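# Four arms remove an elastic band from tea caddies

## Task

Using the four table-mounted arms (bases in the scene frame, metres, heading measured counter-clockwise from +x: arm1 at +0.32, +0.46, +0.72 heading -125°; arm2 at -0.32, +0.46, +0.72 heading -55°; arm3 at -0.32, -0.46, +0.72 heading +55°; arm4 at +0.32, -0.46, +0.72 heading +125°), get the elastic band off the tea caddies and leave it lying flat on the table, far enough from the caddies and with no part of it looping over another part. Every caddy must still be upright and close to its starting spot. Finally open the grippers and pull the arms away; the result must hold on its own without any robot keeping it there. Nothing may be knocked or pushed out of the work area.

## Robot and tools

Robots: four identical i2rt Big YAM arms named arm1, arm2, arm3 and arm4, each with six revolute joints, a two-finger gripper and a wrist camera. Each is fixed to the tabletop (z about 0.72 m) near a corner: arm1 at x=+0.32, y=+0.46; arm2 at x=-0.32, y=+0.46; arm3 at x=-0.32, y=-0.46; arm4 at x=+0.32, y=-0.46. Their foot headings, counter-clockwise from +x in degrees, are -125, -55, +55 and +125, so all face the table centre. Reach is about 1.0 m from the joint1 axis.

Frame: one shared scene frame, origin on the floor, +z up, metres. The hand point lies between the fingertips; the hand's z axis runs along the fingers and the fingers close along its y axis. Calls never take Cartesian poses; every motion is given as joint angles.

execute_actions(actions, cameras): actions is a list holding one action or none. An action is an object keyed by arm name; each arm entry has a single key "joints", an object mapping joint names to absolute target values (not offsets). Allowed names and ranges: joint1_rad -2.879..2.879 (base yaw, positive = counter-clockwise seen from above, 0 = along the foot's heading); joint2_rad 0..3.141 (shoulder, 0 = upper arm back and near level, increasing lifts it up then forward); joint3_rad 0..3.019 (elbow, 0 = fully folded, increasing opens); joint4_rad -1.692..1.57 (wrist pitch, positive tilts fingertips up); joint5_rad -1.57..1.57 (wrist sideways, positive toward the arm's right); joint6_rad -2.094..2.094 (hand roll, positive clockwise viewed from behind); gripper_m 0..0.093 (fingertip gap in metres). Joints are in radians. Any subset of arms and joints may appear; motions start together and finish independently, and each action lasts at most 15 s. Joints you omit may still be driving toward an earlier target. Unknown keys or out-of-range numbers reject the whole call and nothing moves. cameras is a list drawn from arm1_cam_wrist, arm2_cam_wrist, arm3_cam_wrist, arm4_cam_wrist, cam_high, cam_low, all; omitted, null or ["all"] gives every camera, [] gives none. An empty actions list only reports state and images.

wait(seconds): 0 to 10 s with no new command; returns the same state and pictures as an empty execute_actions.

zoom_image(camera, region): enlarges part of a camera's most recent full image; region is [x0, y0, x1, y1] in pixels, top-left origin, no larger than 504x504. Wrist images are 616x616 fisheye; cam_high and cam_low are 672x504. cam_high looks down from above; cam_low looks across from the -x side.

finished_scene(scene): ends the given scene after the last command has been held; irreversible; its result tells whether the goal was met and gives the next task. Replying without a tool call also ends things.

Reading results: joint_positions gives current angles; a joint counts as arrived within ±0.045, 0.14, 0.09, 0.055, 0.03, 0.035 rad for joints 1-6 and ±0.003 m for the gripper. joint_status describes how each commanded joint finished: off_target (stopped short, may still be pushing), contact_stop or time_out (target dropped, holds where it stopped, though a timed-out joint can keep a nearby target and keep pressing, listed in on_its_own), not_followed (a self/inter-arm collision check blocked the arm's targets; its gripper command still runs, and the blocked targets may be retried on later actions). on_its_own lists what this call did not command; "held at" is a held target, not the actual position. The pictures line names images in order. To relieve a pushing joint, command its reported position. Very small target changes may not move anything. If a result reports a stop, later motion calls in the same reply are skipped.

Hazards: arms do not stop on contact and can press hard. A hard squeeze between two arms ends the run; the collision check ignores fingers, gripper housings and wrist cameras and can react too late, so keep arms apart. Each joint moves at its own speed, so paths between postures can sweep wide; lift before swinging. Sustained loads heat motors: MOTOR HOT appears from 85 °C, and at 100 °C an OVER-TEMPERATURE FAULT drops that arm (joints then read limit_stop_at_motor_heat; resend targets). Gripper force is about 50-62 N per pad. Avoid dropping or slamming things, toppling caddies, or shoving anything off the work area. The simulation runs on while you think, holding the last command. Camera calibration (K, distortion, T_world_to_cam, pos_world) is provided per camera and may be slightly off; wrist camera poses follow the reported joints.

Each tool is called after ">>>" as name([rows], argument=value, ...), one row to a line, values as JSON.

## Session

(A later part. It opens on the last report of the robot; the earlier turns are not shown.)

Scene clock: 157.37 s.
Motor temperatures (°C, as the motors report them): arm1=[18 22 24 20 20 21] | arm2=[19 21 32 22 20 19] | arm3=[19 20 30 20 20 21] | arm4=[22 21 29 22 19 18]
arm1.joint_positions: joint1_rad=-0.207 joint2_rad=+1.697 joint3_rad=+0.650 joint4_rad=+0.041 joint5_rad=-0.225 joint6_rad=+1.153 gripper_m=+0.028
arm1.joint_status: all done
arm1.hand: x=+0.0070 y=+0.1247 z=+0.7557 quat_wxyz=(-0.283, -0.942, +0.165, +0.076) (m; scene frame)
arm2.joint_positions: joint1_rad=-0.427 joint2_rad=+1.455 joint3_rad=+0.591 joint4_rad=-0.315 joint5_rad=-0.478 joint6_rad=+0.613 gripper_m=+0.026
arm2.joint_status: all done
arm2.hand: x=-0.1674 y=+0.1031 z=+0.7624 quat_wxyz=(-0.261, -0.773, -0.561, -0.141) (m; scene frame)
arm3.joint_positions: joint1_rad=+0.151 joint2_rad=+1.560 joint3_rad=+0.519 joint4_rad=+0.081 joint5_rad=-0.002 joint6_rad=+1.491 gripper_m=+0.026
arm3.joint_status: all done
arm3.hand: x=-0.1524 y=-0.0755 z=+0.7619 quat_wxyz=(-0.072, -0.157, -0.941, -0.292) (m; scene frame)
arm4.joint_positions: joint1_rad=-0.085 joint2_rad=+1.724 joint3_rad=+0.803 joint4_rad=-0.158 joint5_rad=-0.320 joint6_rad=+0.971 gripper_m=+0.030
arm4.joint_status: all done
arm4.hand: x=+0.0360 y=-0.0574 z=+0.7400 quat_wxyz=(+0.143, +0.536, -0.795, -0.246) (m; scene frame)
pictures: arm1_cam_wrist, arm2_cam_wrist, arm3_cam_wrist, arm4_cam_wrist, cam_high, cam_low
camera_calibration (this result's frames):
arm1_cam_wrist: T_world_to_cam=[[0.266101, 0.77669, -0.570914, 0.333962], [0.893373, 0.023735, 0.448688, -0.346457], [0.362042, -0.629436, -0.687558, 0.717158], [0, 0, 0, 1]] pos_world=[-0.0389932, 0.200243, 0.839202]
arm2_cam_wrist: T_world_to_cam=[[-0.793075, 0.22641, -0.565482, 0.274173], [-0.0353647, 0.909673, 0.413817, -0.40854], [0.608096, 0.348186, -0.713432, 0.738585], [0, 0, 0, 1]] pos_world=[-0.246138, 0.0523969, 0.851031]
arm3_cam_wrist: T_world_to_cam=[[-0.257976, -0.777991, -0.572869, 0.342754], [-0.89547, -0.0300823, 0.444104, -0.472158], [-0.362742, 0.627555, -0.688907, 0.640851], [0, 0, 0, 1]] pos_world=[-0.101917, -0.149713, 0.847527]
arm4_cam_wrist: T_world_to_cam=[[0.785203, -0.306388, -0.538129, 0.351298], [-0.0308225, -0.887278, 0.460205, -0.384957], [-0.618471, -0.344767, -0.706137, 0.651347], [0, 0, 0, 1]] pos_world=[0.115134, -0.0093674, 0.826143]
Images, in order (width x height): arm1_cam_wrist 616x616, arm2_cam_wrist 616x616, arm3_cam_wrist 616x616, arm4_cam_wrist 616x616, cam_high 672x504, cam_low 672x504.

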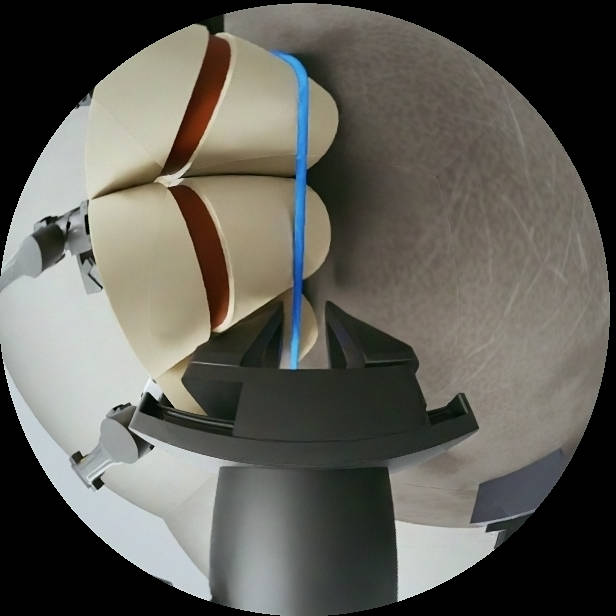

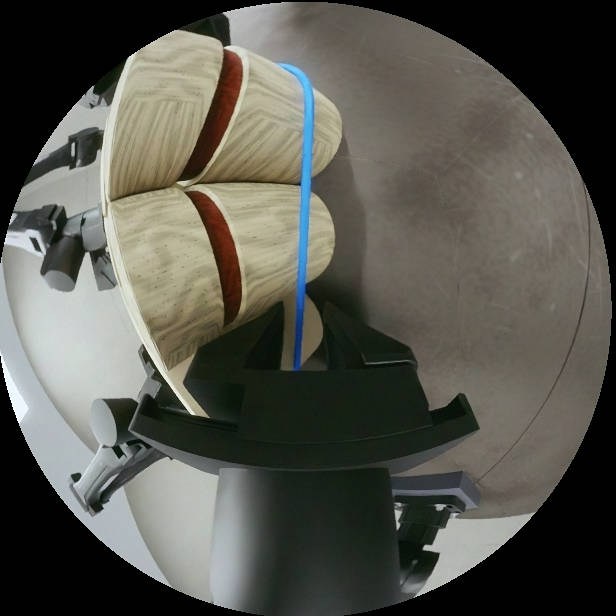

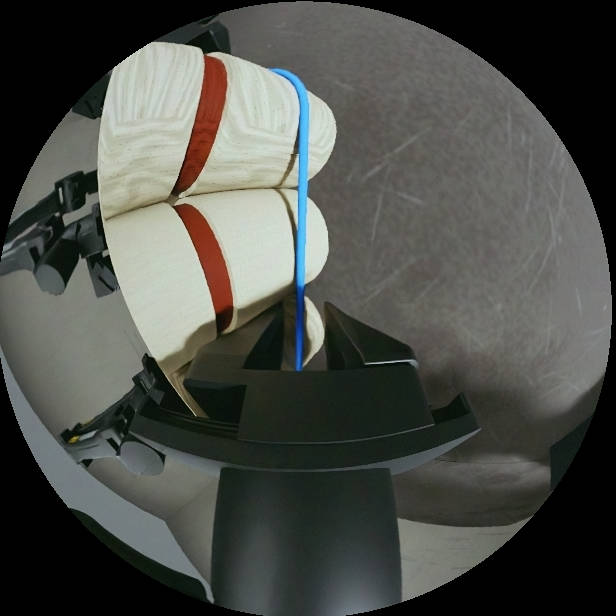

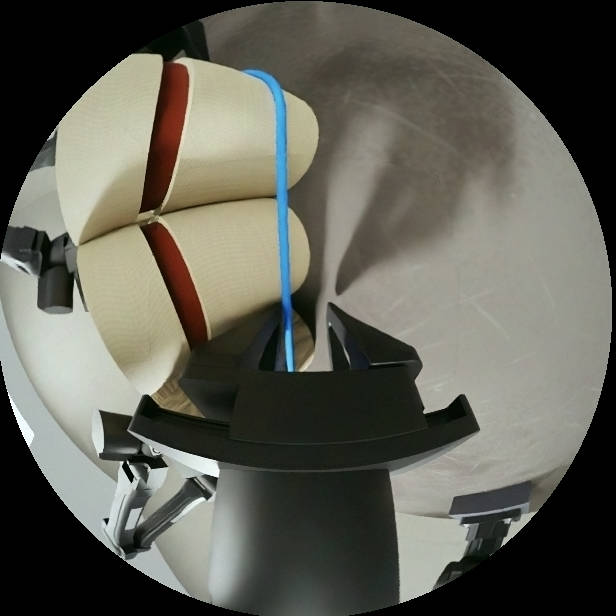

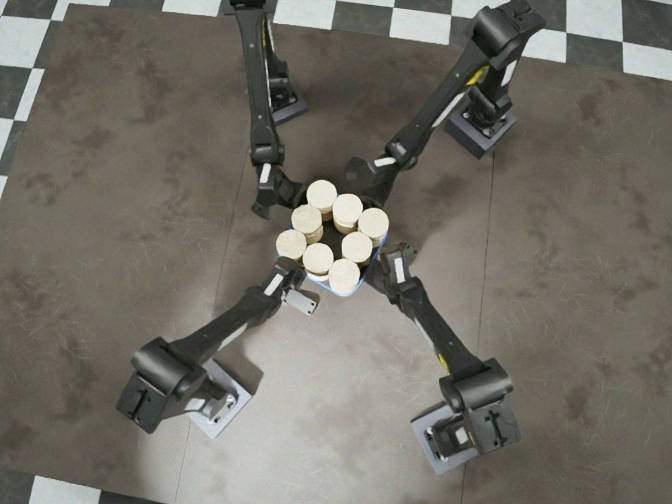

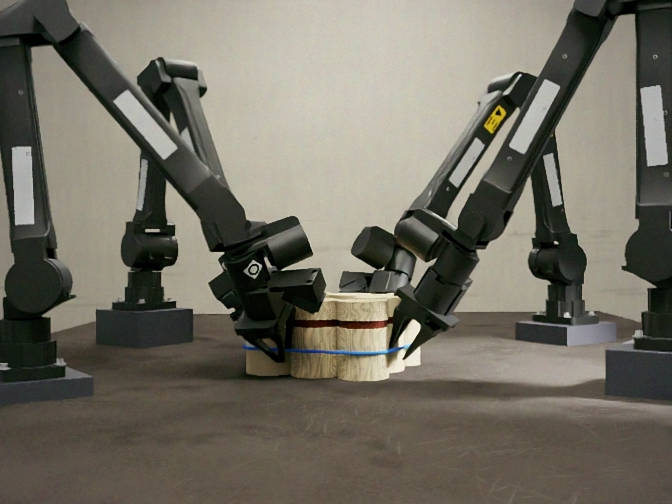

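Close.

>>> execute_actions([
  {"arm1":{"joints":{"gripper_m":0}},"arm2":{"joints":{"gripper_m":0}},"arm3":{"joints":{"gripper_m":0}},"arm4":{"joints":{"gripper_m":0}}},
], cameras=["arm1_cam_wrist","arm4_cam_wrist","cam_low"])

Scene clock: 162.43 s.
Motor temperatures (°C, as the motors report them): arm1=[18 22 24 20 20 21] | arm2=[19 21 32 22 20 19] | arm3=[19 20 30 20 20 21] | arm4=[22 21 29 22 19 18]
arm1.joint_positions: joint1_rad=-0.206 joint2_rad=+1.697 joint3_rad=+0.653 joint4_rad=+0.044 joint5_rad=-0.227 joint6_rad=+1.153 gripper_m=+0.003
arm1.joint_status: all done
arm1.hand: x=+0.0058 y=+0.1228 z=+0.7571 quat_wxyz=(-0.286, -0.941, +0.164, +0.077) (m; scene frame)
arm2.joint_positions: joint1_rad=-0.427 joint2_rad=+1.455 joint3_rad=+0.591 joint4_rad=-0.315 joint5_rad=-0.478 joint6_rad=+0.613 gripper_m=+0.002
arm2.joint_status: all done
arm2.hand: x=-0.1673 y=+0.1031 z=+0.7624 quat_wxyz=(-0.261, -0.773, -0.561, -0.141) (m; scene frame)
arm3.joint_positions: joint1_rad=+0.151 joint2_rad=+1.560 joint3_rad=+0.519 joint4_rad=+0.082 joint5_rad=-0.002 joint6_rad=+1.491 gripper_m=+0.002
arm3.joint_status: all done
arm3.hand: x=-0.1523 y=-0.0753 z=+0.7621 quat_wxyz=(-0.072, -0.157, -0.941, -0.293) (m; scene frame)
arm4.joint_positions: joint1_rad=-0.085 joint2_rad=+1.724 joint3_rad=+0.813 joint4_rad=-0.153 joint5_rad=-0.321 joint6_rad=+0.971 gripper_m=+0.003
arm4.joint_status: all done
arm4.hand: x=+0.0329 y=-0.0523 z=+0.7439 quat_wxyz=(+0.142, +0.536, -0.793, -0.253) (m; scene frame)
pictures: arm1_cam_wrist, arm4_cam_wrist, cam_low
camera_calibration (this result's frames):
arm1_cam_wrist: T_world_to_cam=[[0.262891, 0.774283, -0.575651, 0.340434], [0.894728, 0.0276179, 0.445757, -0.344303], [0.36104, -0.632236, -0.685512, 0.716089], [0, 0, 0, 1]] pos_world=[-0.0399765, 0.198654, 0.840335]
arm4_cam_wrist: T_world_to_cam=[[0.781308, -0.298951, -0.547892, 0.365187], [-0.0268943, -0.893138, 0.448978, -0.374409], [-0.623566, -0.336055, -0.705856, 0.65435], [0, 0, 0, 1]] pos_world=[0.112637, -0.00532806, 0.830061]
Images, in order (width x height): arm1_cam_wrist 616x616, arm4_cam_wrist 616x616, cam_low 672x504.

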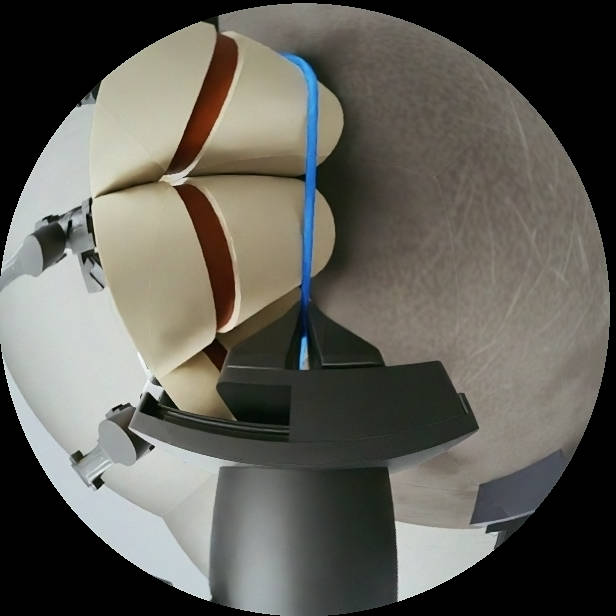

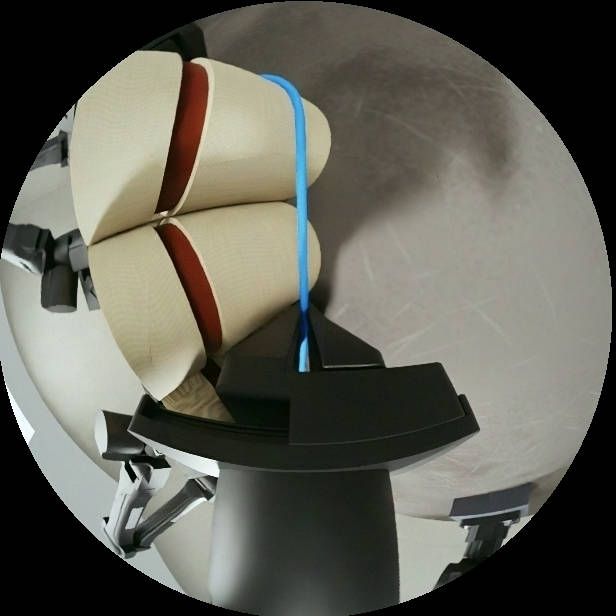

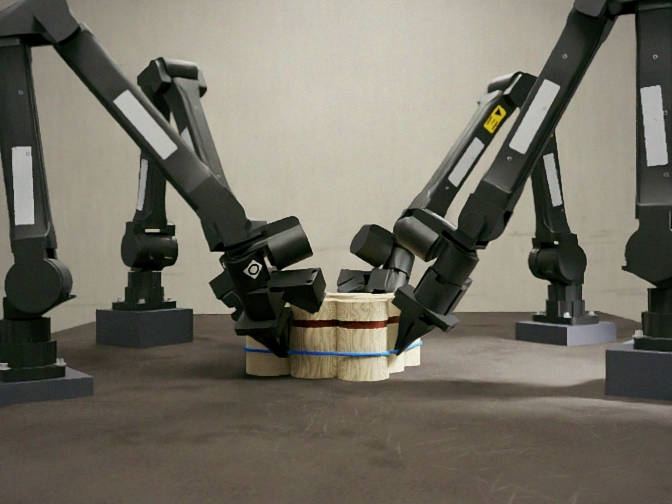

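>>> execute_actions([
  {"arm1":{"joints":{"joint1_rad":-0.22,"joint2_rad":1.625,"joint3_rad":0.61}},"arm2":{"joints":{"joint1_rad":-0.475,"joint2_rad":1.39,"joint3_rad":0.57,"joint4_rad":-0.335}},"arm3":{"joints":{"joint2_rad":1.475,"joint3_rad":0.478,"joint4_rad":0.065}},"arm4":{"joints":{"joint1_rad":-0.105,"joint2_rad":1.635,"joint3_rad":0.765}}},
], cameras=[])

>>> execute_actions([
  {"arm1":{"joints":{"joint1_rad":-0.228,"joint2_rad":1.57,"joint3_rad":0.557}},"arm2":{"joints":{"joint1_rad":-0.512,"joint2_rad":1.34,"joint3_rad":0.537,"joint4_rad":-0.355}},"arm3":{"joints":{"joint1_rad":0.145,"joint2_rad":1.41,"joint3_rad":0.429,"joint4_rad":0.044}},"arm4":{"joints":{"joint1_rad":-0.12,"joint2_rad":1.575,"joint3_rad":0.705}}},
], cameras=["cam_high","cam_low"])

>>> zoom_image(camera="cam_high", region=[250,160,430,320])

Scene clock: 194.40 s.
Motor temperatures (°C, as the motors report them): arm1=[18 22 24 20 20 21] | arm2=[19 21 32 22 20 19] | arm3=[19 20 30 20 20 21] | arm4=[22 21 29 22 19 18]
arm1.joint_positions: joint1_rad=-0.214 joint2_rad=+1.627 joint3_rad=+0.615 joint4_rad=+0.050 joint5_rad=-0.227 joint6_rad=+1.153 gripper_m=+0.003
arm1.joint_status: all done
arm1.hand: x=+0.0091 y=+0.1304 z=+0.7755 quat_wxyz=(-0.300, -0.935, +0.165, +0.089) (m; scene frame)
arm2.joint_positions: joint1_rad=-0.463 joint2_rad=+1.398 joint3_rad=+0.578 joint4_rad=-0.326 joint5_rad=-0.482 joint6_rad=+0.614 gripper_m=+0.002
arm2.joint_status: all done
arm2.hand: x=-0.1798 y=+0.1005 z=+0.7779 quat_wxyz=(-0.279, -0.777, -0.549, -0.131) (m; scene frame)
arm3.joint_positions: joint1_rad=+0.151 joint2_rad=+1.483 joint3_rad=+0.480 joint4_rad=+0.077 joint5_rad=+0.001 joint6_rad=+1.492 gripper_m=+0.002
arm3.joint_status: all done
arm3.hand: x=-0.1559 y=-0.0845 z=+0.7786 quat_wxyz=(-0.077, -0.157, -0.935, -0.308) (m; scene frame)
arm4.joint_positions: joint1_rad=-0.096 joint2_rad=+1.642 joint3_rad=+0.769 joint4_rad=-0.147 joint5_rad=-0.321 joint6_rad=+0.971 gripper_m=+0.003
arm4.joint_status: all done
arm4.hand: x=+0.0422 y=-0.0577 z=+0.7672 quat_wxyz=(+0.139, +0.531, -0.789, -0.274) (m; scene frame)
pictures: none
No camera images: the call's "cameras" was empty. Leave "cameras" out to get every camera's image.

Scene clock: 195.10 s.
Motor temperatures (°C, as the motors report them): arm1=[18 22 24 20 20 21] | arm2=[19 21 32 22 20 19] | arm3=[19 20 30 20 20 21] | arm4=[22 21 29 22 19 18]
arm1.joint_positions: joint1_rad=-0.219 joint2_rad=+1.577 joint3_rad=+0.569 joint4_rad=+0.057 joint5_rad=-0.227 joint6_rad=+1.153 gripper_m=+0.003
arm1.joint_status: all done
arm1.hand: x=+0.0192 y=+0.1422 z=+0.7820 quat_wxyz=(-0.303, -0.934, +0.166, +0.093) (m; scene frame)
arm2.joint_positions: joint1_rad=-0.497 joint2_rad=+1.349 joint3_rad=+0.546 joint4_rad=-0.344 joint5_rad=-0.484 joint6_rad=+0.614 gripper_m=+0.002
arm2.joint_status: all done
arm2.hand: x=-0.1937 y=+0.1102 z=+0.7822 quat_wxyz=(-0.282, -0.786, -0.535, -0.128) (m; scene frame)
arm3.joint_positions: joint1_rad=+0.151 joint2_rad=+1.421 joint3_rad=+0.434 joint4_rad=+0.060 joint5_rad=+0.001 joint6_rad=+1.492 gripper_m=+0.002
arm3.joint_status: all done
arm3.hand: x=-0.1636 y=-0.1022 z=+0.7828 quat_wxyz=(-0.077, -0.157, -0.936, -0.307) (m; scene frame)
arm4.joint_positions: joint1_rad=-0.112 joint2_rad=+1.587 joint3_rad=+0.712 joint4_rad=-0.142 joint5_rad=-0.317 joint6_rad=+0.971 gripper_m=+0.003
arm4.joint_status: all done
arm4.hand: x=+0.0585 y=-0.0713 z=+0.7719 quat_wxyz=(+0.135, +0.525, -0.793, -0.277) (m; scene frame)
pictures: cam_high, cam_low
Images, in order (width x height): cam_high 672x504, cam_low 672x504.

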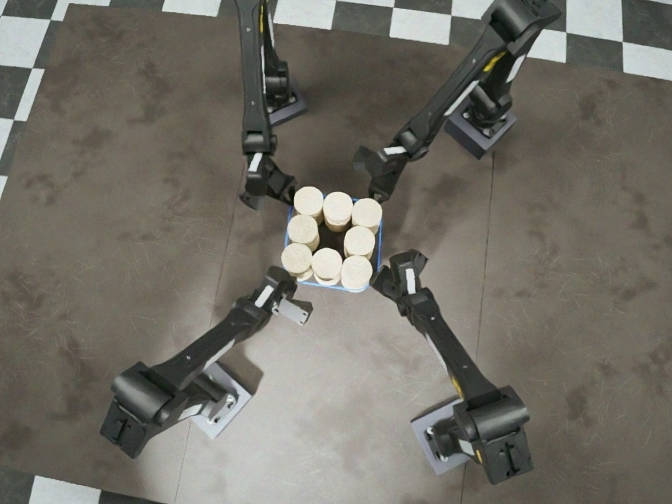

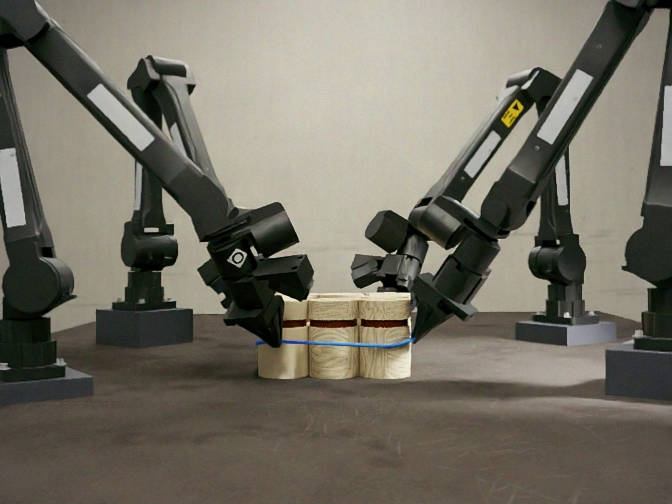

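Region (250, 160, 430, 320) of cam_high's 672x504 image, scaled by 2.800, with more detail than that image has.

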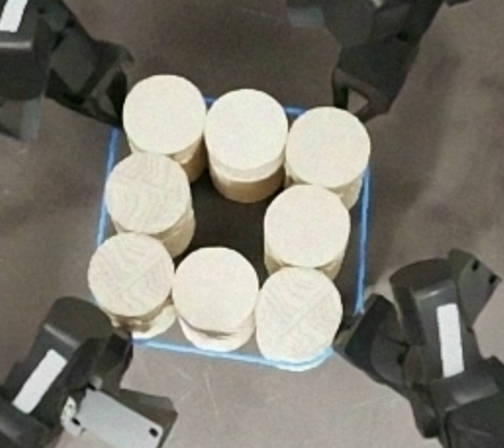

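>>> execute_actions([
  {"arm1":{"joints":{"joint1_rad":-0.16,"joint2_rad":1.53,"joint3_rad":0.525,"joint4_rad":0.03,"joint5_rad":-0.17,"joint6_rad":1.26}},"arm2":{"joints":{"joint1_rad":-0.43,"joint2_rad":1.24,"joint3_rad":0.46,"joint4_rad":-0.30,"joint5_rad":-0.37,"joint6_rad":0.86}},"arm3":{"joints":{"joint1_rad":0.21,"joint3_rad":0.425,"joint4_rad":0.02}},"arm4":{"joints":{"joint1_rad":-0.045,"joint2_rad":1.53,"joint3_rad":0.655,"joint4_rad":-0.11,"joint5_rad":-0.24,"joint6_rad":1.12}}},
], cameras=[])

>>> execute_actions([
  {"arm1":{"joints":{"joint1_rad":-0.072,"joint2_rad":1.51,"joint3_rad":0.508,"joint4_rad":0.03,"joint5_rad":-0.10,"joint6_rad":1.37}},"arm2":{"joints":{"joint1_rad":-0.325,"joint2_rad":1.16,"joint3_rad":0.385,"joint4_rad":-0.243,"joint5_rad":-0.25,"joint6_rad":1.1}},"arm3":{"joints":{"joint1_rad":0.262,"joint3_rad":0.46,"joint4_rad":0.015}},"arm4":{"joints":{"joint1_rad":0.03,"joint2_rad":1.50,"joint3_rad":0.61,"joint4_rad":-0.075,"joint5_rad":-0.16,"joint6_rad":1.27}}},
], cameras=["cam_high","cam_low"])

>>> zoom_image(camera="cam_high", region=[250,160,430,320])

Scene clock: 245.03 s.
Motor temperatures (°C, as the motors report them): arm1=[18 22 23 20 20 21] | arm2=[19 21 29 21 20 19] | arm3=[19 21 28 20 19 21] | arm4=[22 21 27 22 19 18]
arm1.joint_positions: joint1_rad=-0.162 joint2_rad=+1.535 joint3_rad=+0.542 joint4_rad=+0.051 joint5_rad=-0.173 joint6_rad=+1.256 gripper_m=+0.003
arm1.joint_status: all done
arm1.hand: x=+0.0370 y=+0.1376 z=+0.7876 quat_wxyz=(-0.301, -0.929, +0.195, +0.093) (m; scene frame)
arm2.joint_positions: joint1_rad=-0.423 joint2_rad=+1.243 joint3_rad=+0.477 joint4_rad=-0.301 joint5_rad=-0.379 joint6_rad=+0.842 gripper_m=+0.002
arm2.joint_status: all done
arm2.hand: x=-0.1863 y=+0.1278 z=+0.7894 quat_wxyz=(-0.284, -0.828, -0.471, -0.108) (m; scene frame)
arm3.joint_positions: joint1_rad=+0.201 joint2_rad=+1.421 joint3_rad=+0.434 joint4_rad=+0.047 joint5_rad=+0.002 joint6_rad=+1.493 gripper_m=+0.002
arm3.joint_status: all done
arm3.hand: x=-0.1820 y=-0.0973 z=+0.7810 quat_wxyz=(-0.068, -0.135, -0.941, -0.303) (m; scene frame)
arm4.joint_positions: joint1_rad=-0.047 joint2_rad=+1.542 joint3_rad=+0.668 joint4_rad=-0.111 joint5_rad=-0.238 joint6_rad=+1.110 gripper_m=+0.003
arm4.joint_status: all done
arm4.hand: x=+0.0494 y=-0.0893 z=+0.7759 quat_wxyz=(+0.125, +0.488, -0.817, -0.280) (m; scene frame)
pictures: none
No camera images: the call's "cameras" was empty. Leave "cameras" out to get every camera's image.

Scene clock: 246.27 s.
Motor temperatures (°C, as the motors report them): arm1=[18 22 23 20 20 21] | arm2=[19 21 29 21 20 19] | arm3=[19 21 28 20 19 21] | arm4=[22 21 26 22 19 18]
arm1.joint_positions: joint1_rad=-0.080 joint2_rad=+1.511 joint3_rad=+0.537 joint4_rad=+0.051 joint5_rad=-0.098 joint6_rad=+1.366 gripper_m=+0.003
arm1.joint_status: all done
arm1.hand: x=+0.0538 y=+0.1223 z=+0.7939 quat_wxyz=(-0.301, -0.923, +0.219, +0.099) (m; scene frame)
arm2.joint_positions: joint1_rad=-0.319 joint2_rad=+1.161 joint3_rad=+0.410 joint4_rad=-0.240 joint5_rad=-0.260 joint6_rad=+1.082 gripper_m=+0.002
arm2.joint_status: all done
arm2.hand: x=-0.1738 y=+0.1458 z=+0.7908 quat_wxyz=(-0.294, -0.861, -0.404, -0.093) (m; scene frame)
arm3.joint_positions: joint1_rad=+0.247 joint2_rad=+1.421 joint3_rad=+0.455 joint4_rad=+0.041 joint5_rad=+0.006 joint6_rad=+1.495 gripper_m=+0.002
arm3.joint_status: all done
arm3.hand: x=-0.1952 y=-0.0823 z=+0.7878 quat_wxyz=(-0.064, -0.114, -0.941, -0.311) (m; scene frame)
arm4.joint_positions: joint1_rad=+0.023 joint2_rad=+1.508 joint3_rad=+0.632 joint4_rad=-0.069 joint5_rad=-0.155 joint6_rad=+1.261 gripper_m=+0.003
arm4.joint_status: all done
arm4.hand: x=+0.0378 y=-0.1043 z=+0.7807 quat_wxyz=(+0.119, +0.444, -0.839, -0.291) (m; scene frame)
pictures: cam_high, cam_low
Images, in order (width x height): cam_high 672x504, cam_low 672x504.

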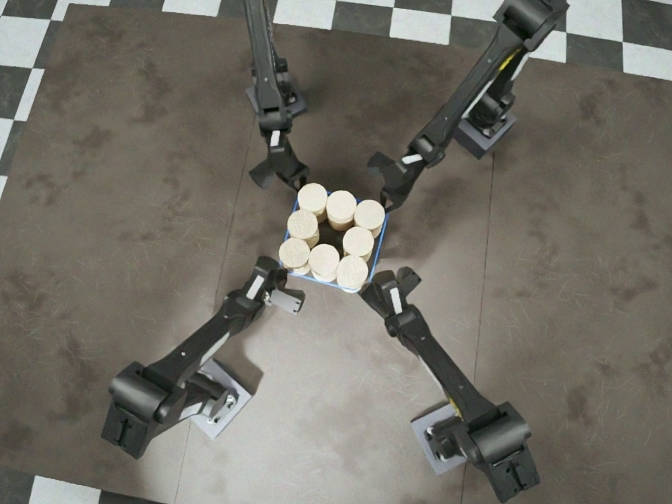

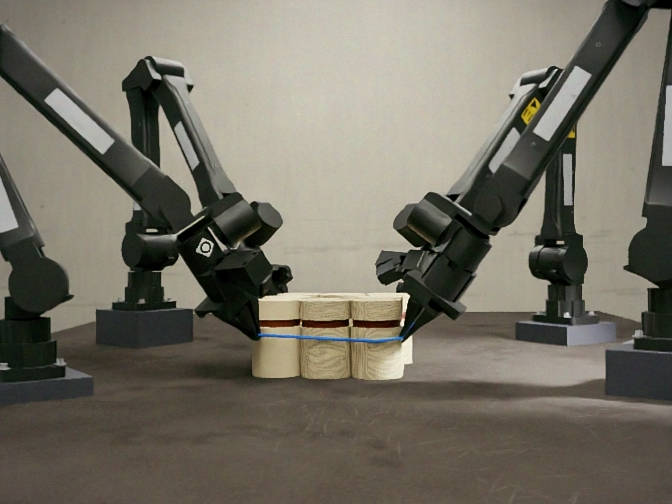

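Region (250, 160, 430, 320) of cam_high's 672x504 image, scaled by 2.800, with more detail than that image has.

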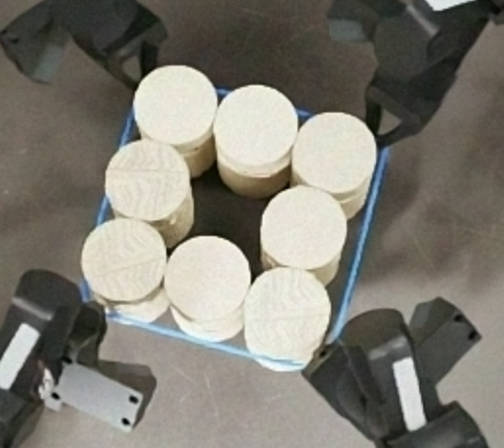

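>>> execute_actions([
  {"arm1":{"joints":{"joint1_rad":-0.01,"joint2_rad":1.55,"joint3_rad":0.525,"joint4_rad":0.025,"joint5_rad":-0.05,"joint6_rad":1.48}},"arm2":{"joints":{"joint1_rad":-0.205,"joint3_rad":0.35,"joint4_rad":-0.21,"joint5_rad":-0.12,"joint6_rad":1.32}},"arm3":{"joints":{"joint1_rad":0.30,"joint2_rad":1.475,"joint3_rad":0.49,"joint4_rad":-0.005}},"arm4":{"joints":{"joint1_rad":0.105,"joint2_rad":1.525,"joint3_rad":0.605,"joint4_rad":-0.075,"joint5_rad":-0.08,"joint6_rad":1.42}}},
], cameras=[])

>>> execute_actions([
  {"arm1":{"joints":{"joint1_rad":0.057,"joint2_rad":1.575,"joint3_rad":0.565,"joint5_rad":0,"joint6_rad":1.6}},"arm2":{"joints":{"joint1_rad":-0.088,"joint2_rad":1.13,"joint3_rad":0.328,"joint4_rad":-0.17,"joint5_rad":0.01,"joint6_rad":1.57}},"arm3":{"joints":{"joint1_rad":0.337,"joint2_rad":1.505,"joint3_rad":0.535,"joint6_rad":1.6}},"arm4":{"joints":{"joint1_rad":0.18,"joint2_rad":1.53,"joint4_rad":-0.065,"joint5_rad":0,"joint6_rad":1.57}}},
], cameras=["cam_high","cam_low"])

>>> zoom_image(camera="cam_high", region=[250,160,430,320])

Scene clock: 267.37 s.
Motor temperatures (°C, as the motors report them): arm1=[18 22 23 20 20 21] | arm2=[19 21 29 21 20 19] | arm3=[19 21 28 20 19 21] | arm4=[22 21 26 22 19 18]
arm1.joint_positions: joint1_rad=-0.027 joint2_rad=+1.524 joint3_rad=+0.542 joint4_rad=+0.051 joint5_rad=-0.045 joint6_rad=+1.477 gripper_m=+0.003
arm1.joint_status: all done
arm1.hand: x=+0.0642 y=+0.1134 z=+0.7898 quat_wxyz=(-0.296, -0.916, +0.254, +0.096) (m; scene frame)
arm2.joint_positions: joint1_rad=-0.207 joint2_rad=+1.161 joint3_rad=+0.382 joint4_rad=-0.199 joint5_rad=-0.126 joint6_rad=+1.302 gripper_m=+0.002
arm2.joint_status: all done
arm2.hand: x=-0.1610 y=+0.1572 z=+0.7808 quat_wxyz=(-0.287, -0.892, -0.341, -0.077) (m; scene frame)
arm3.joint_positions: joint1_rad=+0.281 joint2_rad=+1.446 joint3_rad=+0.483 joint4_rad=+0.022 joint5_rad=+0.009 joint6_rad=+1.496 gripper_m=+0.002
arm3.joint_status: all done
arm3.hand: x=-0.2059 y=-0.0711 z=+0.7858 quat_wxyz=(-0.058, -0.099, -0.945, -0.305) (m; scene frame)
arm4.joint_positions: joint1_rad=+0.087 joint2_rad=+1.509 joint3_rad=+0.631 joint4_rad=-0.065 joint5_rad=-0.070 joint6_rad=+1.412 gripper_m=+0.003
arm4.joint_status: all done
arm4.hand: x=+0.0265 y=-0.1131 z=+0.7786 quat_wxyz=(+0.110, +0.396, -0.865, -0.288) (m; scene frame)
pictures: none
No camera images: the call's "cameras" was empty. Leave "cameras" out to get every camera's image.

Scene clock: 268.60 s.
Motor temperatures (°C, as the motors report them): arm1=[18 22 23 20 20 21] | arm2=[19 21 29 21 20 19] | arm3=[19 21 28 20 19 21] | arm4=[22 21 26 22 19 18]
arm1.joint_positions: joint1_rad=+0.036 joint2_rad=+1.552 joint3_rad=+0.573 joint4_rad=+0.049 joint5_rad=+0.008 joint6_rad=+1.597 gripper_m=+0.003
arm1.joint_status: all done
arm1.hand: x=+0.0722 y=+0.0931 z=+0.7887 quat_wxyz=(-0.297, -0.905, +0.289, +0.093) (m; scene frame)
arm2.joint_positions: joint1_rad=-0.089 joint2_rad=+1.134 joint3_rad=+0.354 joint4_rad=-0.165 joint5_rad=+0.004 joint6_rad=+1.550 gripper_m=+0.002
arm2.joint_status: all done
arm2.hand: x=-0.1471 y=+0.1688 z=+0.7818 quat_wxyz=(-0.300, -0.914, -0.263, -0.072) (m; scene frame)
arm3.joint_positions: joint1_rad=+0.315 joint2_rad=+1.481 joint3_rad=+0.520 joint4_rad=+0.018 joint5_rad=+0.010 joint6_rad=+1.597 gripper_m=+0.002
arm3.joint_status: all done
arm3.hand: x=-0.2156 y=-0.0543 z=+0.7852 quat_wxyz=(-0.038, -0.131, -0.942, -0.307) (m; scene frame)
arm4.joint_positions: joint1_rad=+0.161 joint2_rad=+1.514 joint3_rad=+0.628 joint4_rad=-0.058 joint5_rad=+0.012 joint6_rad=+1.562 gripper_m=+0.003
arm4.joint_status: all done
arm4.hand: x=+0.0119 y=-0.1266 z=+0.7761 quat_wxyz=(+0.106, +0.352, -0.885, -0.288) (m; scene frame)
pictures: cam_high, cam_low
Images, in order (width x height): cam_high 672x504, cam_low 672x504.

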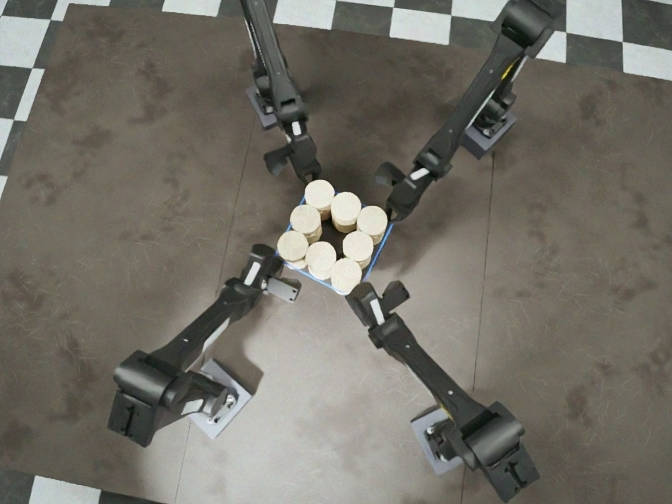

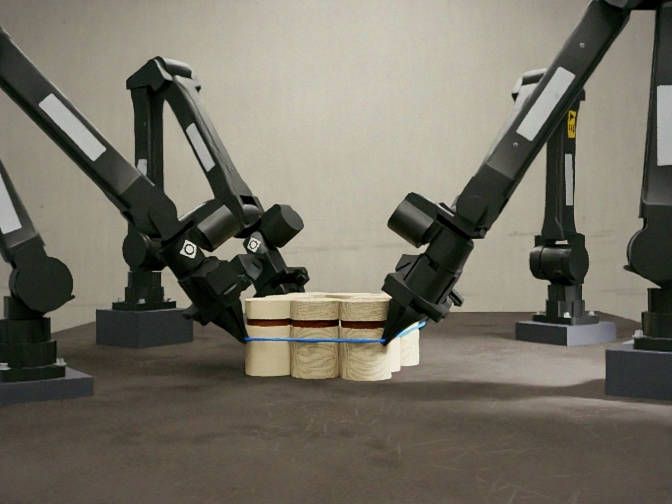

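Region (250, 160, 430, 320) of cam_high's 672x504 image, scaled by 2.800, with more detail than that image has.

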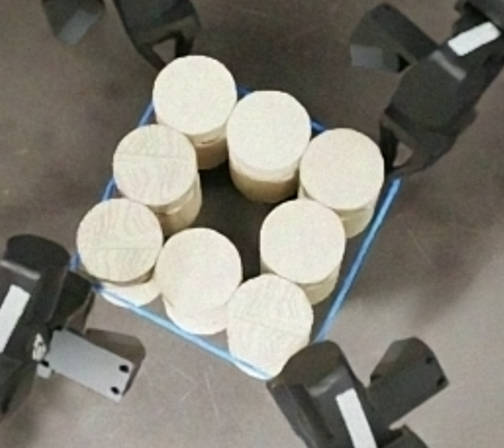

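>>> execute_actions([
  {"arm1":{"joints":{"joint1_rad":0.13,"joint2_rad":1.40,"joint3_rad":0.45,"joint4_rad":-0.045}},"arm2":{"joints":{"joint1_rad":-0.07,"joint2_rad":0.885,"joint3_rad":0.26,"joint4_rad":-0.365}},"arm3":{"joints":{"joint1_rad":0.43,"joint2_rad":1.35,"joint3_rad":0.455,"joint4_rad":-0.09}},"arm4":{"joints":{"joint1_rad":0.225,"joint2_rad":1.365,"joint3_rad":0.515,"joint4_rad":-0.14}}},
], cameras=["cam_high","cam_low"])

>>> zoom_image(camera="cam_high", region=[250,160,430,320])

Scene clock: 282.40 s.
Motor temperatures (°C, as the motors report them): arm1=[18 22 23 20 20 21] | arm2=[19 21 28 21 20 19] | arm3=[19 21 29 20 20 21] | arm4=[22 21 26 22 19 18]
arm1.joint_positions: joint1_rad=+0.089 joint2_rad=+1.379 joint3_rad=+0.507 joint4_rad=+0.013 joint5_rad=+0.027 joint6_rad=+1.600 gripper_m=+0.003
arm1.joint_status: joint4_rad time_out (moved -0.037 of -0.094); the others done
arm1.on_its_own: joint4_rad reads +0.013 and still pushes toward -0.045 since a time_out
arm1.hand: x=+0.0993 y=+0.0990 z=+0.8290 quat_wxyz=(-0.330, -0.900, +0.266, +0.101) (m; scene frame)
arm2.joint_positions: joint1_rad=-0.079 joint2_rad=+0.872 joint3_rad=+0.316 joint4_rad=-0.297 joint5_rad=+0.008 joint6_rad=+1.555 gripper_m=+0.002
arm2.joint_status: joint4_rad time_out (moved -0.133 of -0.200); the others done
arm2.on_its_own: joint4_rad reads -0.297 and still pushes toward -0.365 since a time_out
arm2.hand: x=-0.1563 y=+0.1896 z=+0.8242 quat_wxyz=(-0.341, -0.899, -0.261, -0.084) (m; scene frame)
arm3.joint_positions: joint1_rad=+0.378 joint2_rad=+1.337 joint3_rad=+0.491 joint4_rad=-0.040 joint5_rad=+0.035 joint6_rad=+1.600 gripper_m=+0.002
arm3.joint_status: joint1_rad time_out (moved +0.063 of +0.115); the others done
arm3.on_its_own: joint1_rad reads +0.378 and still pushes toward +0.430 since a time_out
arm3.hand: x=-0.2390 y=-0.0591 z=+0.8216 quat_wxyz=(-0.042, -0.106, -0.936, -0.334) (m; scene frame)
arm4.joint_positions: joint1_rad=+0.188 joint2_rad=+1.351 joint3_rad=+0.562 joint4_rad=-0.075 joint5_rad=+0.024 joint6_rad=+1.564 gripper_m=+0.003
arm4.joint_status: joint4_rad time_out (moved -0.017 of -0.082); the others done
arm4.on_its_own: joint4_rad reads -0.075 and still pushes toward -0.140 since a time_out
arm4.hand: x=+0.0181 y=-0.1472 z=+0.8159 quat_wxyz=(+0.119, +0.355, -0.869, -0.324) (m; scene frame)
pictures: cam_high, cam_low
Images, in order (width x height): cam_high 672x504, cam_low 672x504.

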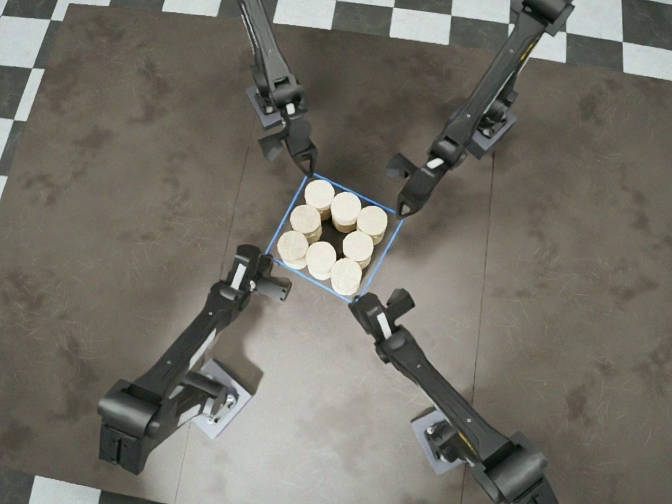

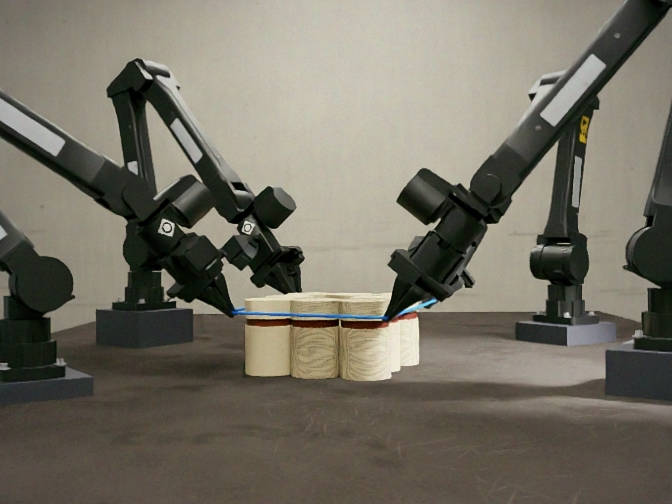

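Region (250, 160, 430, 320) of cam_high's 672x504 image, scaled by 2.800, with more detail than that image has.

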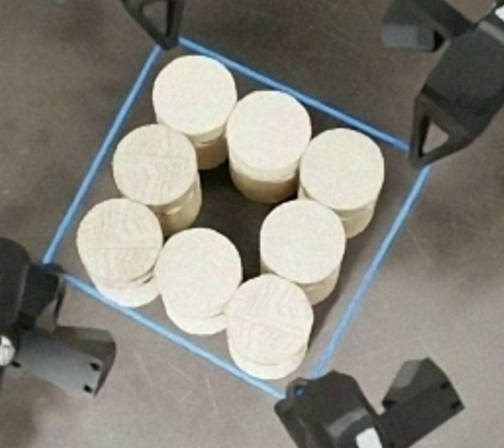

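>>> execute_actions([
  {"arm1":{"joints":{"joint1_rad":0.12,"joint2_rad":1.17,"joint4_rad":-0.10}},"arm2":{"joints":{"joint2_rad":0.59,"joint4_rad":-0.42}},"arm3":{"joints":{"joint1_rad":0.415,"joint2_rad":1.11,"joint4_rad":-0.15}},"arm4":{"joints":{"joint2_rad":1.12,"joint4_rad":-0.195}}},
], cameras=["cam_high","cam_low"])

Scene clock: 291.87 s.
Motor temperatures (°C, as the motors report them): arm1=[18 22 23 20 21 21] | arm2=[19 21 28 22 20 19] | arm3=[19 20 28 20 21 21] | arm4=[22 21 25 22 20 18]
arm1.joint_positions: joint1_rad=+0.087 joint2_rad=+1.159 joint3_rad=+0.499 joint4_rad=-0.048 joint5_rad=+0.027 joint6_rad=+1.601 gripper_m=+0.003
arm1.joint_status: all done
arm1.hand: x=+0.0994 y=+0.1004 z=+0.9030 quat_wxyz=(-0.397, -0.872, +0.260, +0.119) (m; scene frame)
arm2.joint_positions: joint1_rad=-0.079 joint2_rad=+0.588 joint3_rad=+0.307 joint4_rad=-0.360 joint5_rad=+0.008 joint6_rad=+1.555 gripper_m=+0.002
arm2.joint_status: joint4_rad time_out (moved -0.063 of -0.123); the others done
arm2.on_its_own: joint4_rad reads -0.360 and still pushes toward -0.420 since a time_out
arm2.hand: x=-0.1597 y=+0.1965 z=+0.8915 quat_wxyz=(-0.435, -0.858, -0.249, -0.110) (m; scene frame)
arm3.joint_positions: joint1_rad=+0.378 joint2_rad=+1.102 joint3_rad=+0.488 joint4_rad=-0.105 joint5_rad=+0.037 joint6_rad=+1.601 gripper_m=+0.002
arm3.joint_status: all done
arm3.hand: x=-0.2386 y=-0.0596 z=+0.9008 quat_wxyz=(-0.048, -0.105, -0.904, -0.411) (m; scene frame)
arm4.joint_positions: joint1_rad=+0.188 joint2_rad=+1.119 joint3_rad=+0.554 joint4_rad=-0.137 joint5_rad=+0.024 joint6_rad=+1.565 gripper_m=+0.003
arm4.joint_status: joint4_rad time_out (moved -0.062 of -0.120); the others done
arm4.on_its_own: joint4_rad reads -0.137 and still pushes toward -0.195 since a time_out
arm4.hand: x=+0.0225 y=-0.1516 z=+0.8965 quat_wxyz=(+0.147, +0.342, -0.841, -0.393) (m; scene frame)
pictures: cam_high, cam_low
Images, in order (width x height): cam_high 672x504, cam_low 672x504.

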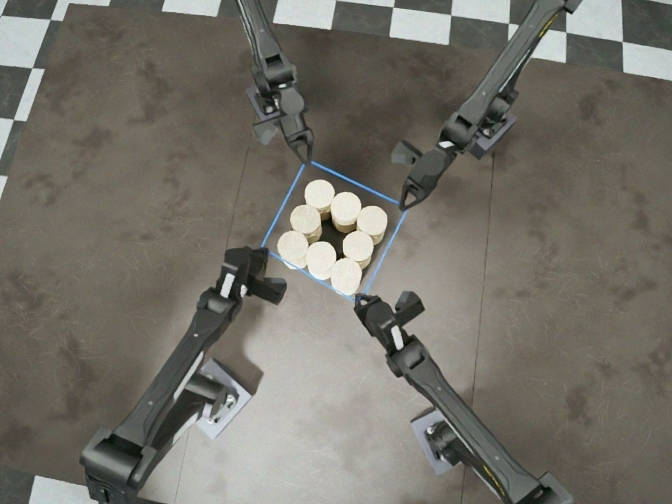

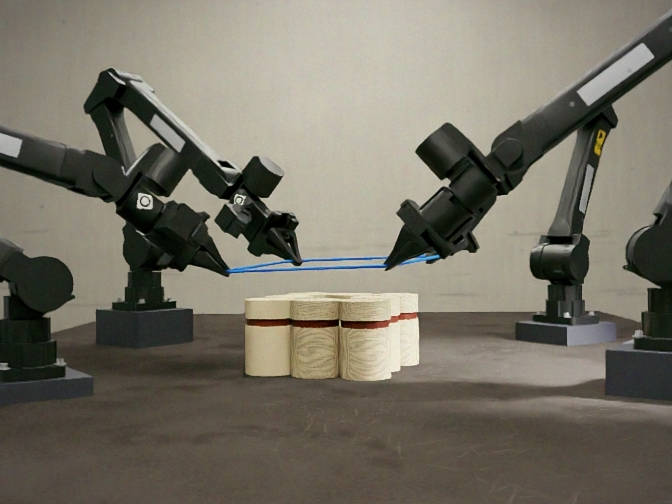

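>>> execute_actions([
  {"arm1":{"joints":{"joint1_rad":0.375,"joint2_rad":0.985,"joint3_rad":0.60,"joint4_rad":-0.555}},"arm2":{"joints":{"joint1_rad":0.128,"joint2_rad":1.29,"joint3_rad":0.97,"joint4_rad":-0.60}},"arm3":{"joints":{"joint1_rad":-0.192,"joint2_rad":1.34,"joint3_rad":0.915,"joint4_rad":-0.50}},"arm4":{"joints":{"joint1_rad":-0.335,"joint2_rad":0.95,"joint3_rad":0.685,"joint4_rad":-0.665}}},
], cameras=["cam_high"])

>>> execute_actions([
  {"arm1":{"joints":{"joint1_rad":0.90,"joint2_rad":1.155,"joint3_rad":0.483,"joint4_rad":-0.275,"joint6_rad":1.8}},"arm2":{"joints":{"joint1_rad":0.358,"joint2_rad":1.785,"joint3_rad":1.35,"joint4_rad":-0.47}},"arm3":{"joints":{"joint1_rad":-0.416,"joint2_rad":1.845,"joint3_rad":1.325,"joint4_rad":-0.395}},"arm4":{"joints":{"joint1_rad":-0.855,"joint2_rad":1.09,"joint3_rad":0.549,"joint4_rad":-0.40,"joint6_rad":1.4}}},
], cameras=["cam_high","cam_low"])

Scene clock: 323.40 s.
Motor temperatures (°C, as the motors report them): arm1=[18 22 23 20 22 21] | arm2=[19 20 29 21 20 19] | arm3=[19 20 28 19 23 21] | arm4=[22 21 26 22 20 18]
arm1.joint_positions: joint1_rad=+0.361 joint2_rad=+0.980 joint3_rad=+0.585 joint4_rad=-0.525 joint5_rad=+0.008 joint6_rad=+1.602 gripper_m=+0.003
arm1.joint_status: all done
arm1.hand: x=+0.2217 y=+0.1031 z=+0.9328 quat_wxyz=(-0.313, -0.939, +0.141, +0.042) (m; scene frame)
arm2.joint_positions: joint1_rad=+0.131 joint2_rad=+1.290 joint3_rad=+0.927 joint4_rad=-0.577 joint5_rad=+0.006 joint6_rad=+1.559 gripper_m=+0.002
arm2.joint_status: all done
arm2.hand: x=+0.0133 y=+0.1084 z=+0.9250 quat_wxyz=(-0.291, -0.881, -0.358, -0.106) (m; scene frame)
arm3.joint_positions: joint1_rad=-0.184 joint2_rad=+1.319 joint3_rad=+0.891 joint4_rad=-0.477 joint5_rad=-0.001 joint6_rad=+1.601 gripper_m=+0.002
arm3.joint_status: all done
arm3.hand: x=+0.0146 y=-0.0985 z=+0.9451 quat_wxyz=(-0.113, -0.357, -0.875, -0.306) (m; scene frame)
arm4.joint_positions: joint1_rad=-0.333 joint2_rad=+0.953 joint3_rad=+0.667 joint4_rad=-0.633 joint5_rad=+0.002 joint6_rad=+1.565 gripper_m=+0.003
arm4.joint_status: all done
arm4.hand: x=+0.2253 y=-0.0982 z=+0.9346 quat_wxyz=(+0.038, +0.125, -0.940, -0.317) (m; scene frame)
pictures: cam_high
Images, in order (width x height): cam_high 672x504.

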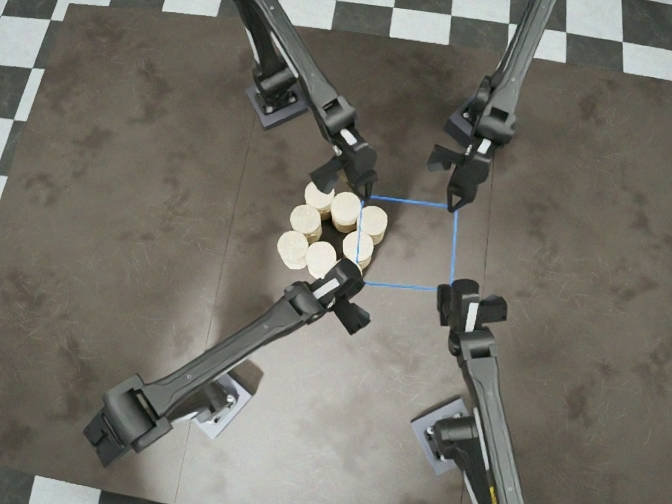

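Scene clock: 324.70 s.
Motor temperatures (°C, as the motors report them): arm1=[18 22 23 20 22 21] | arm2=[19 21 29 21 20 19] | arm3=[19 20 29 19 23 21] | arm4=[22 21 26 22 20 18]
arm1.joint_positions: joint1_rad=+0.889 joint2_rad=+1.158 joint3_rad=+0.489 joint4_rad=-0.266 joint5_rad=+0.005 joint6_rad=+1.797 gripper_m=+0.003
arm1.joint_status: all done
arm1.hand: x=+0.4171 y=+0.0942 z=+0.8621 quat_wxyz=(-0.299, -0.951, -0.016, -0.074) (m; scene frame)
arm2.joint_positions: joint1_rad=+0.363 joint2_rad=+1.798 joint3_rad=+1.300 joint4_rad=-0.472 joint5_rad=+0.012 joint6_rad=+1.559 gripper_m=+0.002
arm2.joint_status: all done
arm2.hand: x=+0.2212 y=+0.1031 z=+0.8432 quat_wxyz=(-0.264, -0.838, -0.459, -0.129) (m; scene frame)
arm3.joint_positions: joint1_rad=-0.417 joint2_rad=+1.837 joint3_rad=+1.288 joint4_rad=-0.400 joint5_rad=-0.003 joint6_rad=+1.601 gripper_m=+0.002
arm3.joint_status: all done
arm3.hand: x=+0.2247 y=-0.0942 z=+0.8618 quat_wxyz=(-0.138, -0.460, -0.834, -0.273) (m; scene frame)
arm4.joint_positions: joint1_rad=-0.847 joint2_rad=+1.099 joint3_rad=+0.549 joint4_rad=-0.395 joint5_rad=-0.004 joint6_rad=+1.404 gripper_m=+0.003
arm4.joint_status: all done
arm4.hand: x=+0.4159 y=-0.0924 z=+0.8596 quat_wxyz=(-0.064, -0.042, -0.951, -0.300) (m; scene frame)
pictures: cam_high, cam_low
Images, in order (width x height): cam_high 672x504, cam_low 672x504.

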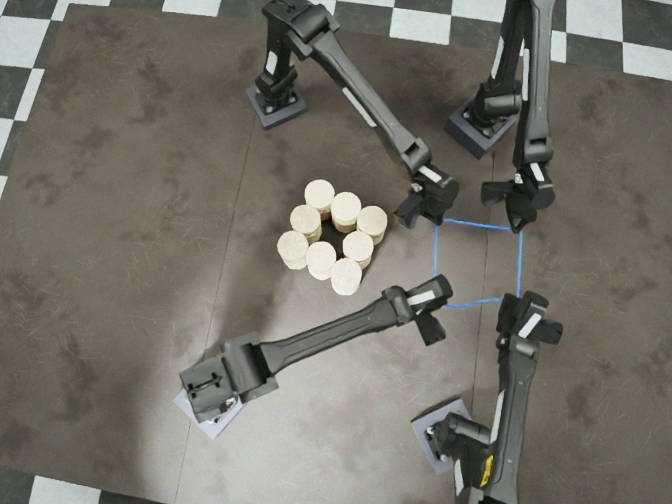

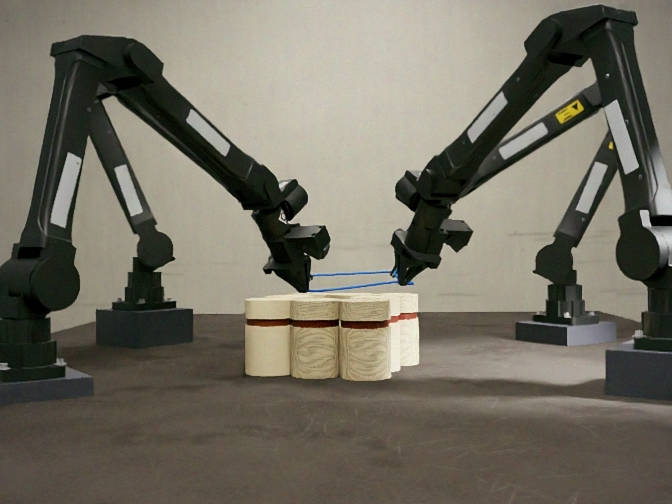

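>>> execute_actions([
  {"arm1":{"joints":{"joint1_rad":0.868,"joint2_rad":1.56,"joint3_rad":0.392,"joint4_rad":0.235}},"arm2":{"joints":{"joint2_rad":1.955,"joint3_rad":1.26,"joint4_rad":-0.225,"joint6_rad":1.3}},"arm3":{"joints":{"joint2_rad":2.04,"joint3_rad":1.268,"joint4_rad":-0.16}},"arm4":{"joints":{"joint1_rad":-0.825,"joint2_rad":1.44,"joint3_rad":0.425,"joint4_rad":0.088}}},
], cameras=["cam_high","arm4_cam_wrist"])

Scene clock: 336.07 s.
Motor temperatures (°C, as the motors report them): arm1=[18 22 23 20 21 21] | arm2=[19 22 32 22 20 19] | arm3=[19 21 31 20 22 21] | arm4=[22 21 27 22 20 18]
arm1.joint_positions: joint1_rad=+0.868 joint2_rad=+1.548 joint3_rad=+0.402 joint4_rad=+0.229 joint5_rad=+0.005 joint6_rad=+1.799 gripper_m=+0.003
arm1.joint_status: all done
arm1.hand: x=+0.4119 y=+0.0831 z=+0.7595 quat_wxyz=(-0.308, -0.949, -0.006, -0.073) (m; scene frame)
arm2.joint_positions: joint1_rad=+0.363 joint2_rad=+1.972 joint3_rad=+1.256 joint4_rad=-0.241 joint5_rad=+0.012 joint6_rad=+1.318 gripper_m=+0.002
arm2.joint_status: all done
arm2.hand: x=+0.2322 y=+0.0948 z=+0.7453 quat_wxyz=(-0.284, -0.776, -0.555, -0.099) (m; scene frame)
arm3.joint_positions: joint1_rad=-0.417 joint2_rad=+2.039 joint3_rad=+1.253 joint4_rad=-0.178 joint5_rad=-0.002 joint6_rad=+1.601 gripper_m=+0.002
arm3.joint_status: all done
arm3.hand: x=+0.2308 y=-0.0902 z=+0.7487 quat_wxyz=(-0.135, -0.461, -0.835, -0.266) (m; scene frame)
arm4.joint_positions: joint1_rad=-0.824 joint2_rad=+1.437 joint3_rad=+0.433 joint4_rad=+0.074 joint5_rad=-0.004 joint6_rad=+1.403 gripper_m=+0.003
arm4.joint_status: all done
arm4.hand: x=+0.4103 y=-0.0801 z=+0.7551 quat_wxyz=(-0.062, -0.030, -0.949, -0.308) (m; scene frame)
pictures: arm4_cam_wrist, cam_high
camera_calibration (this result's frames):
arm4_cam_wrist: T_world_to_cam=[[-0.0191699, -0.812582, -0.582531, 0.3816], [-0.884844, -0.257476, 0.388275, 0.0546515], [-0.465493, 0.522893, -0.714073, 0.898365], [0, 0, 0, 1]] pos_world=[0.473856, -0.145596, 0.842572]
Images, in order (width x height): arm4_cam_wrist 616x616, cam_high 672x504.

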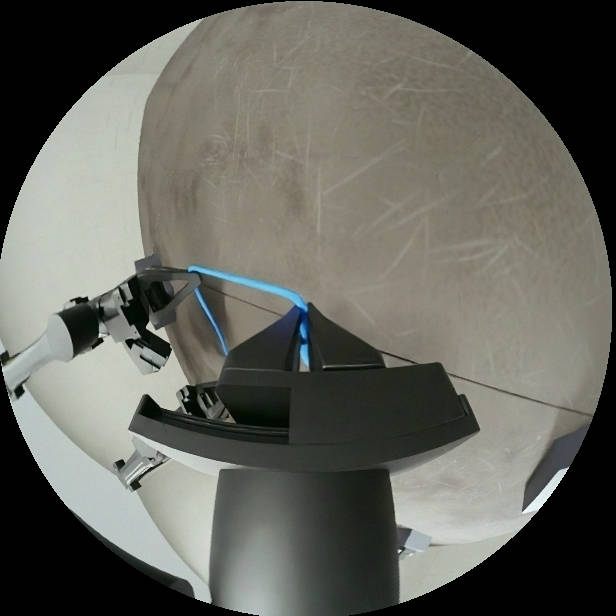

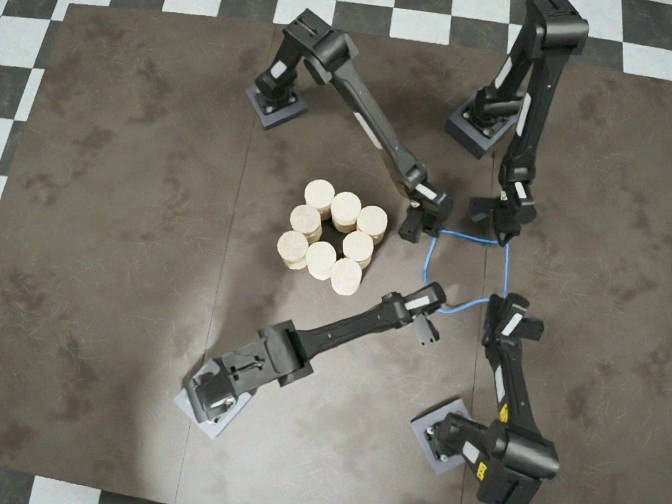

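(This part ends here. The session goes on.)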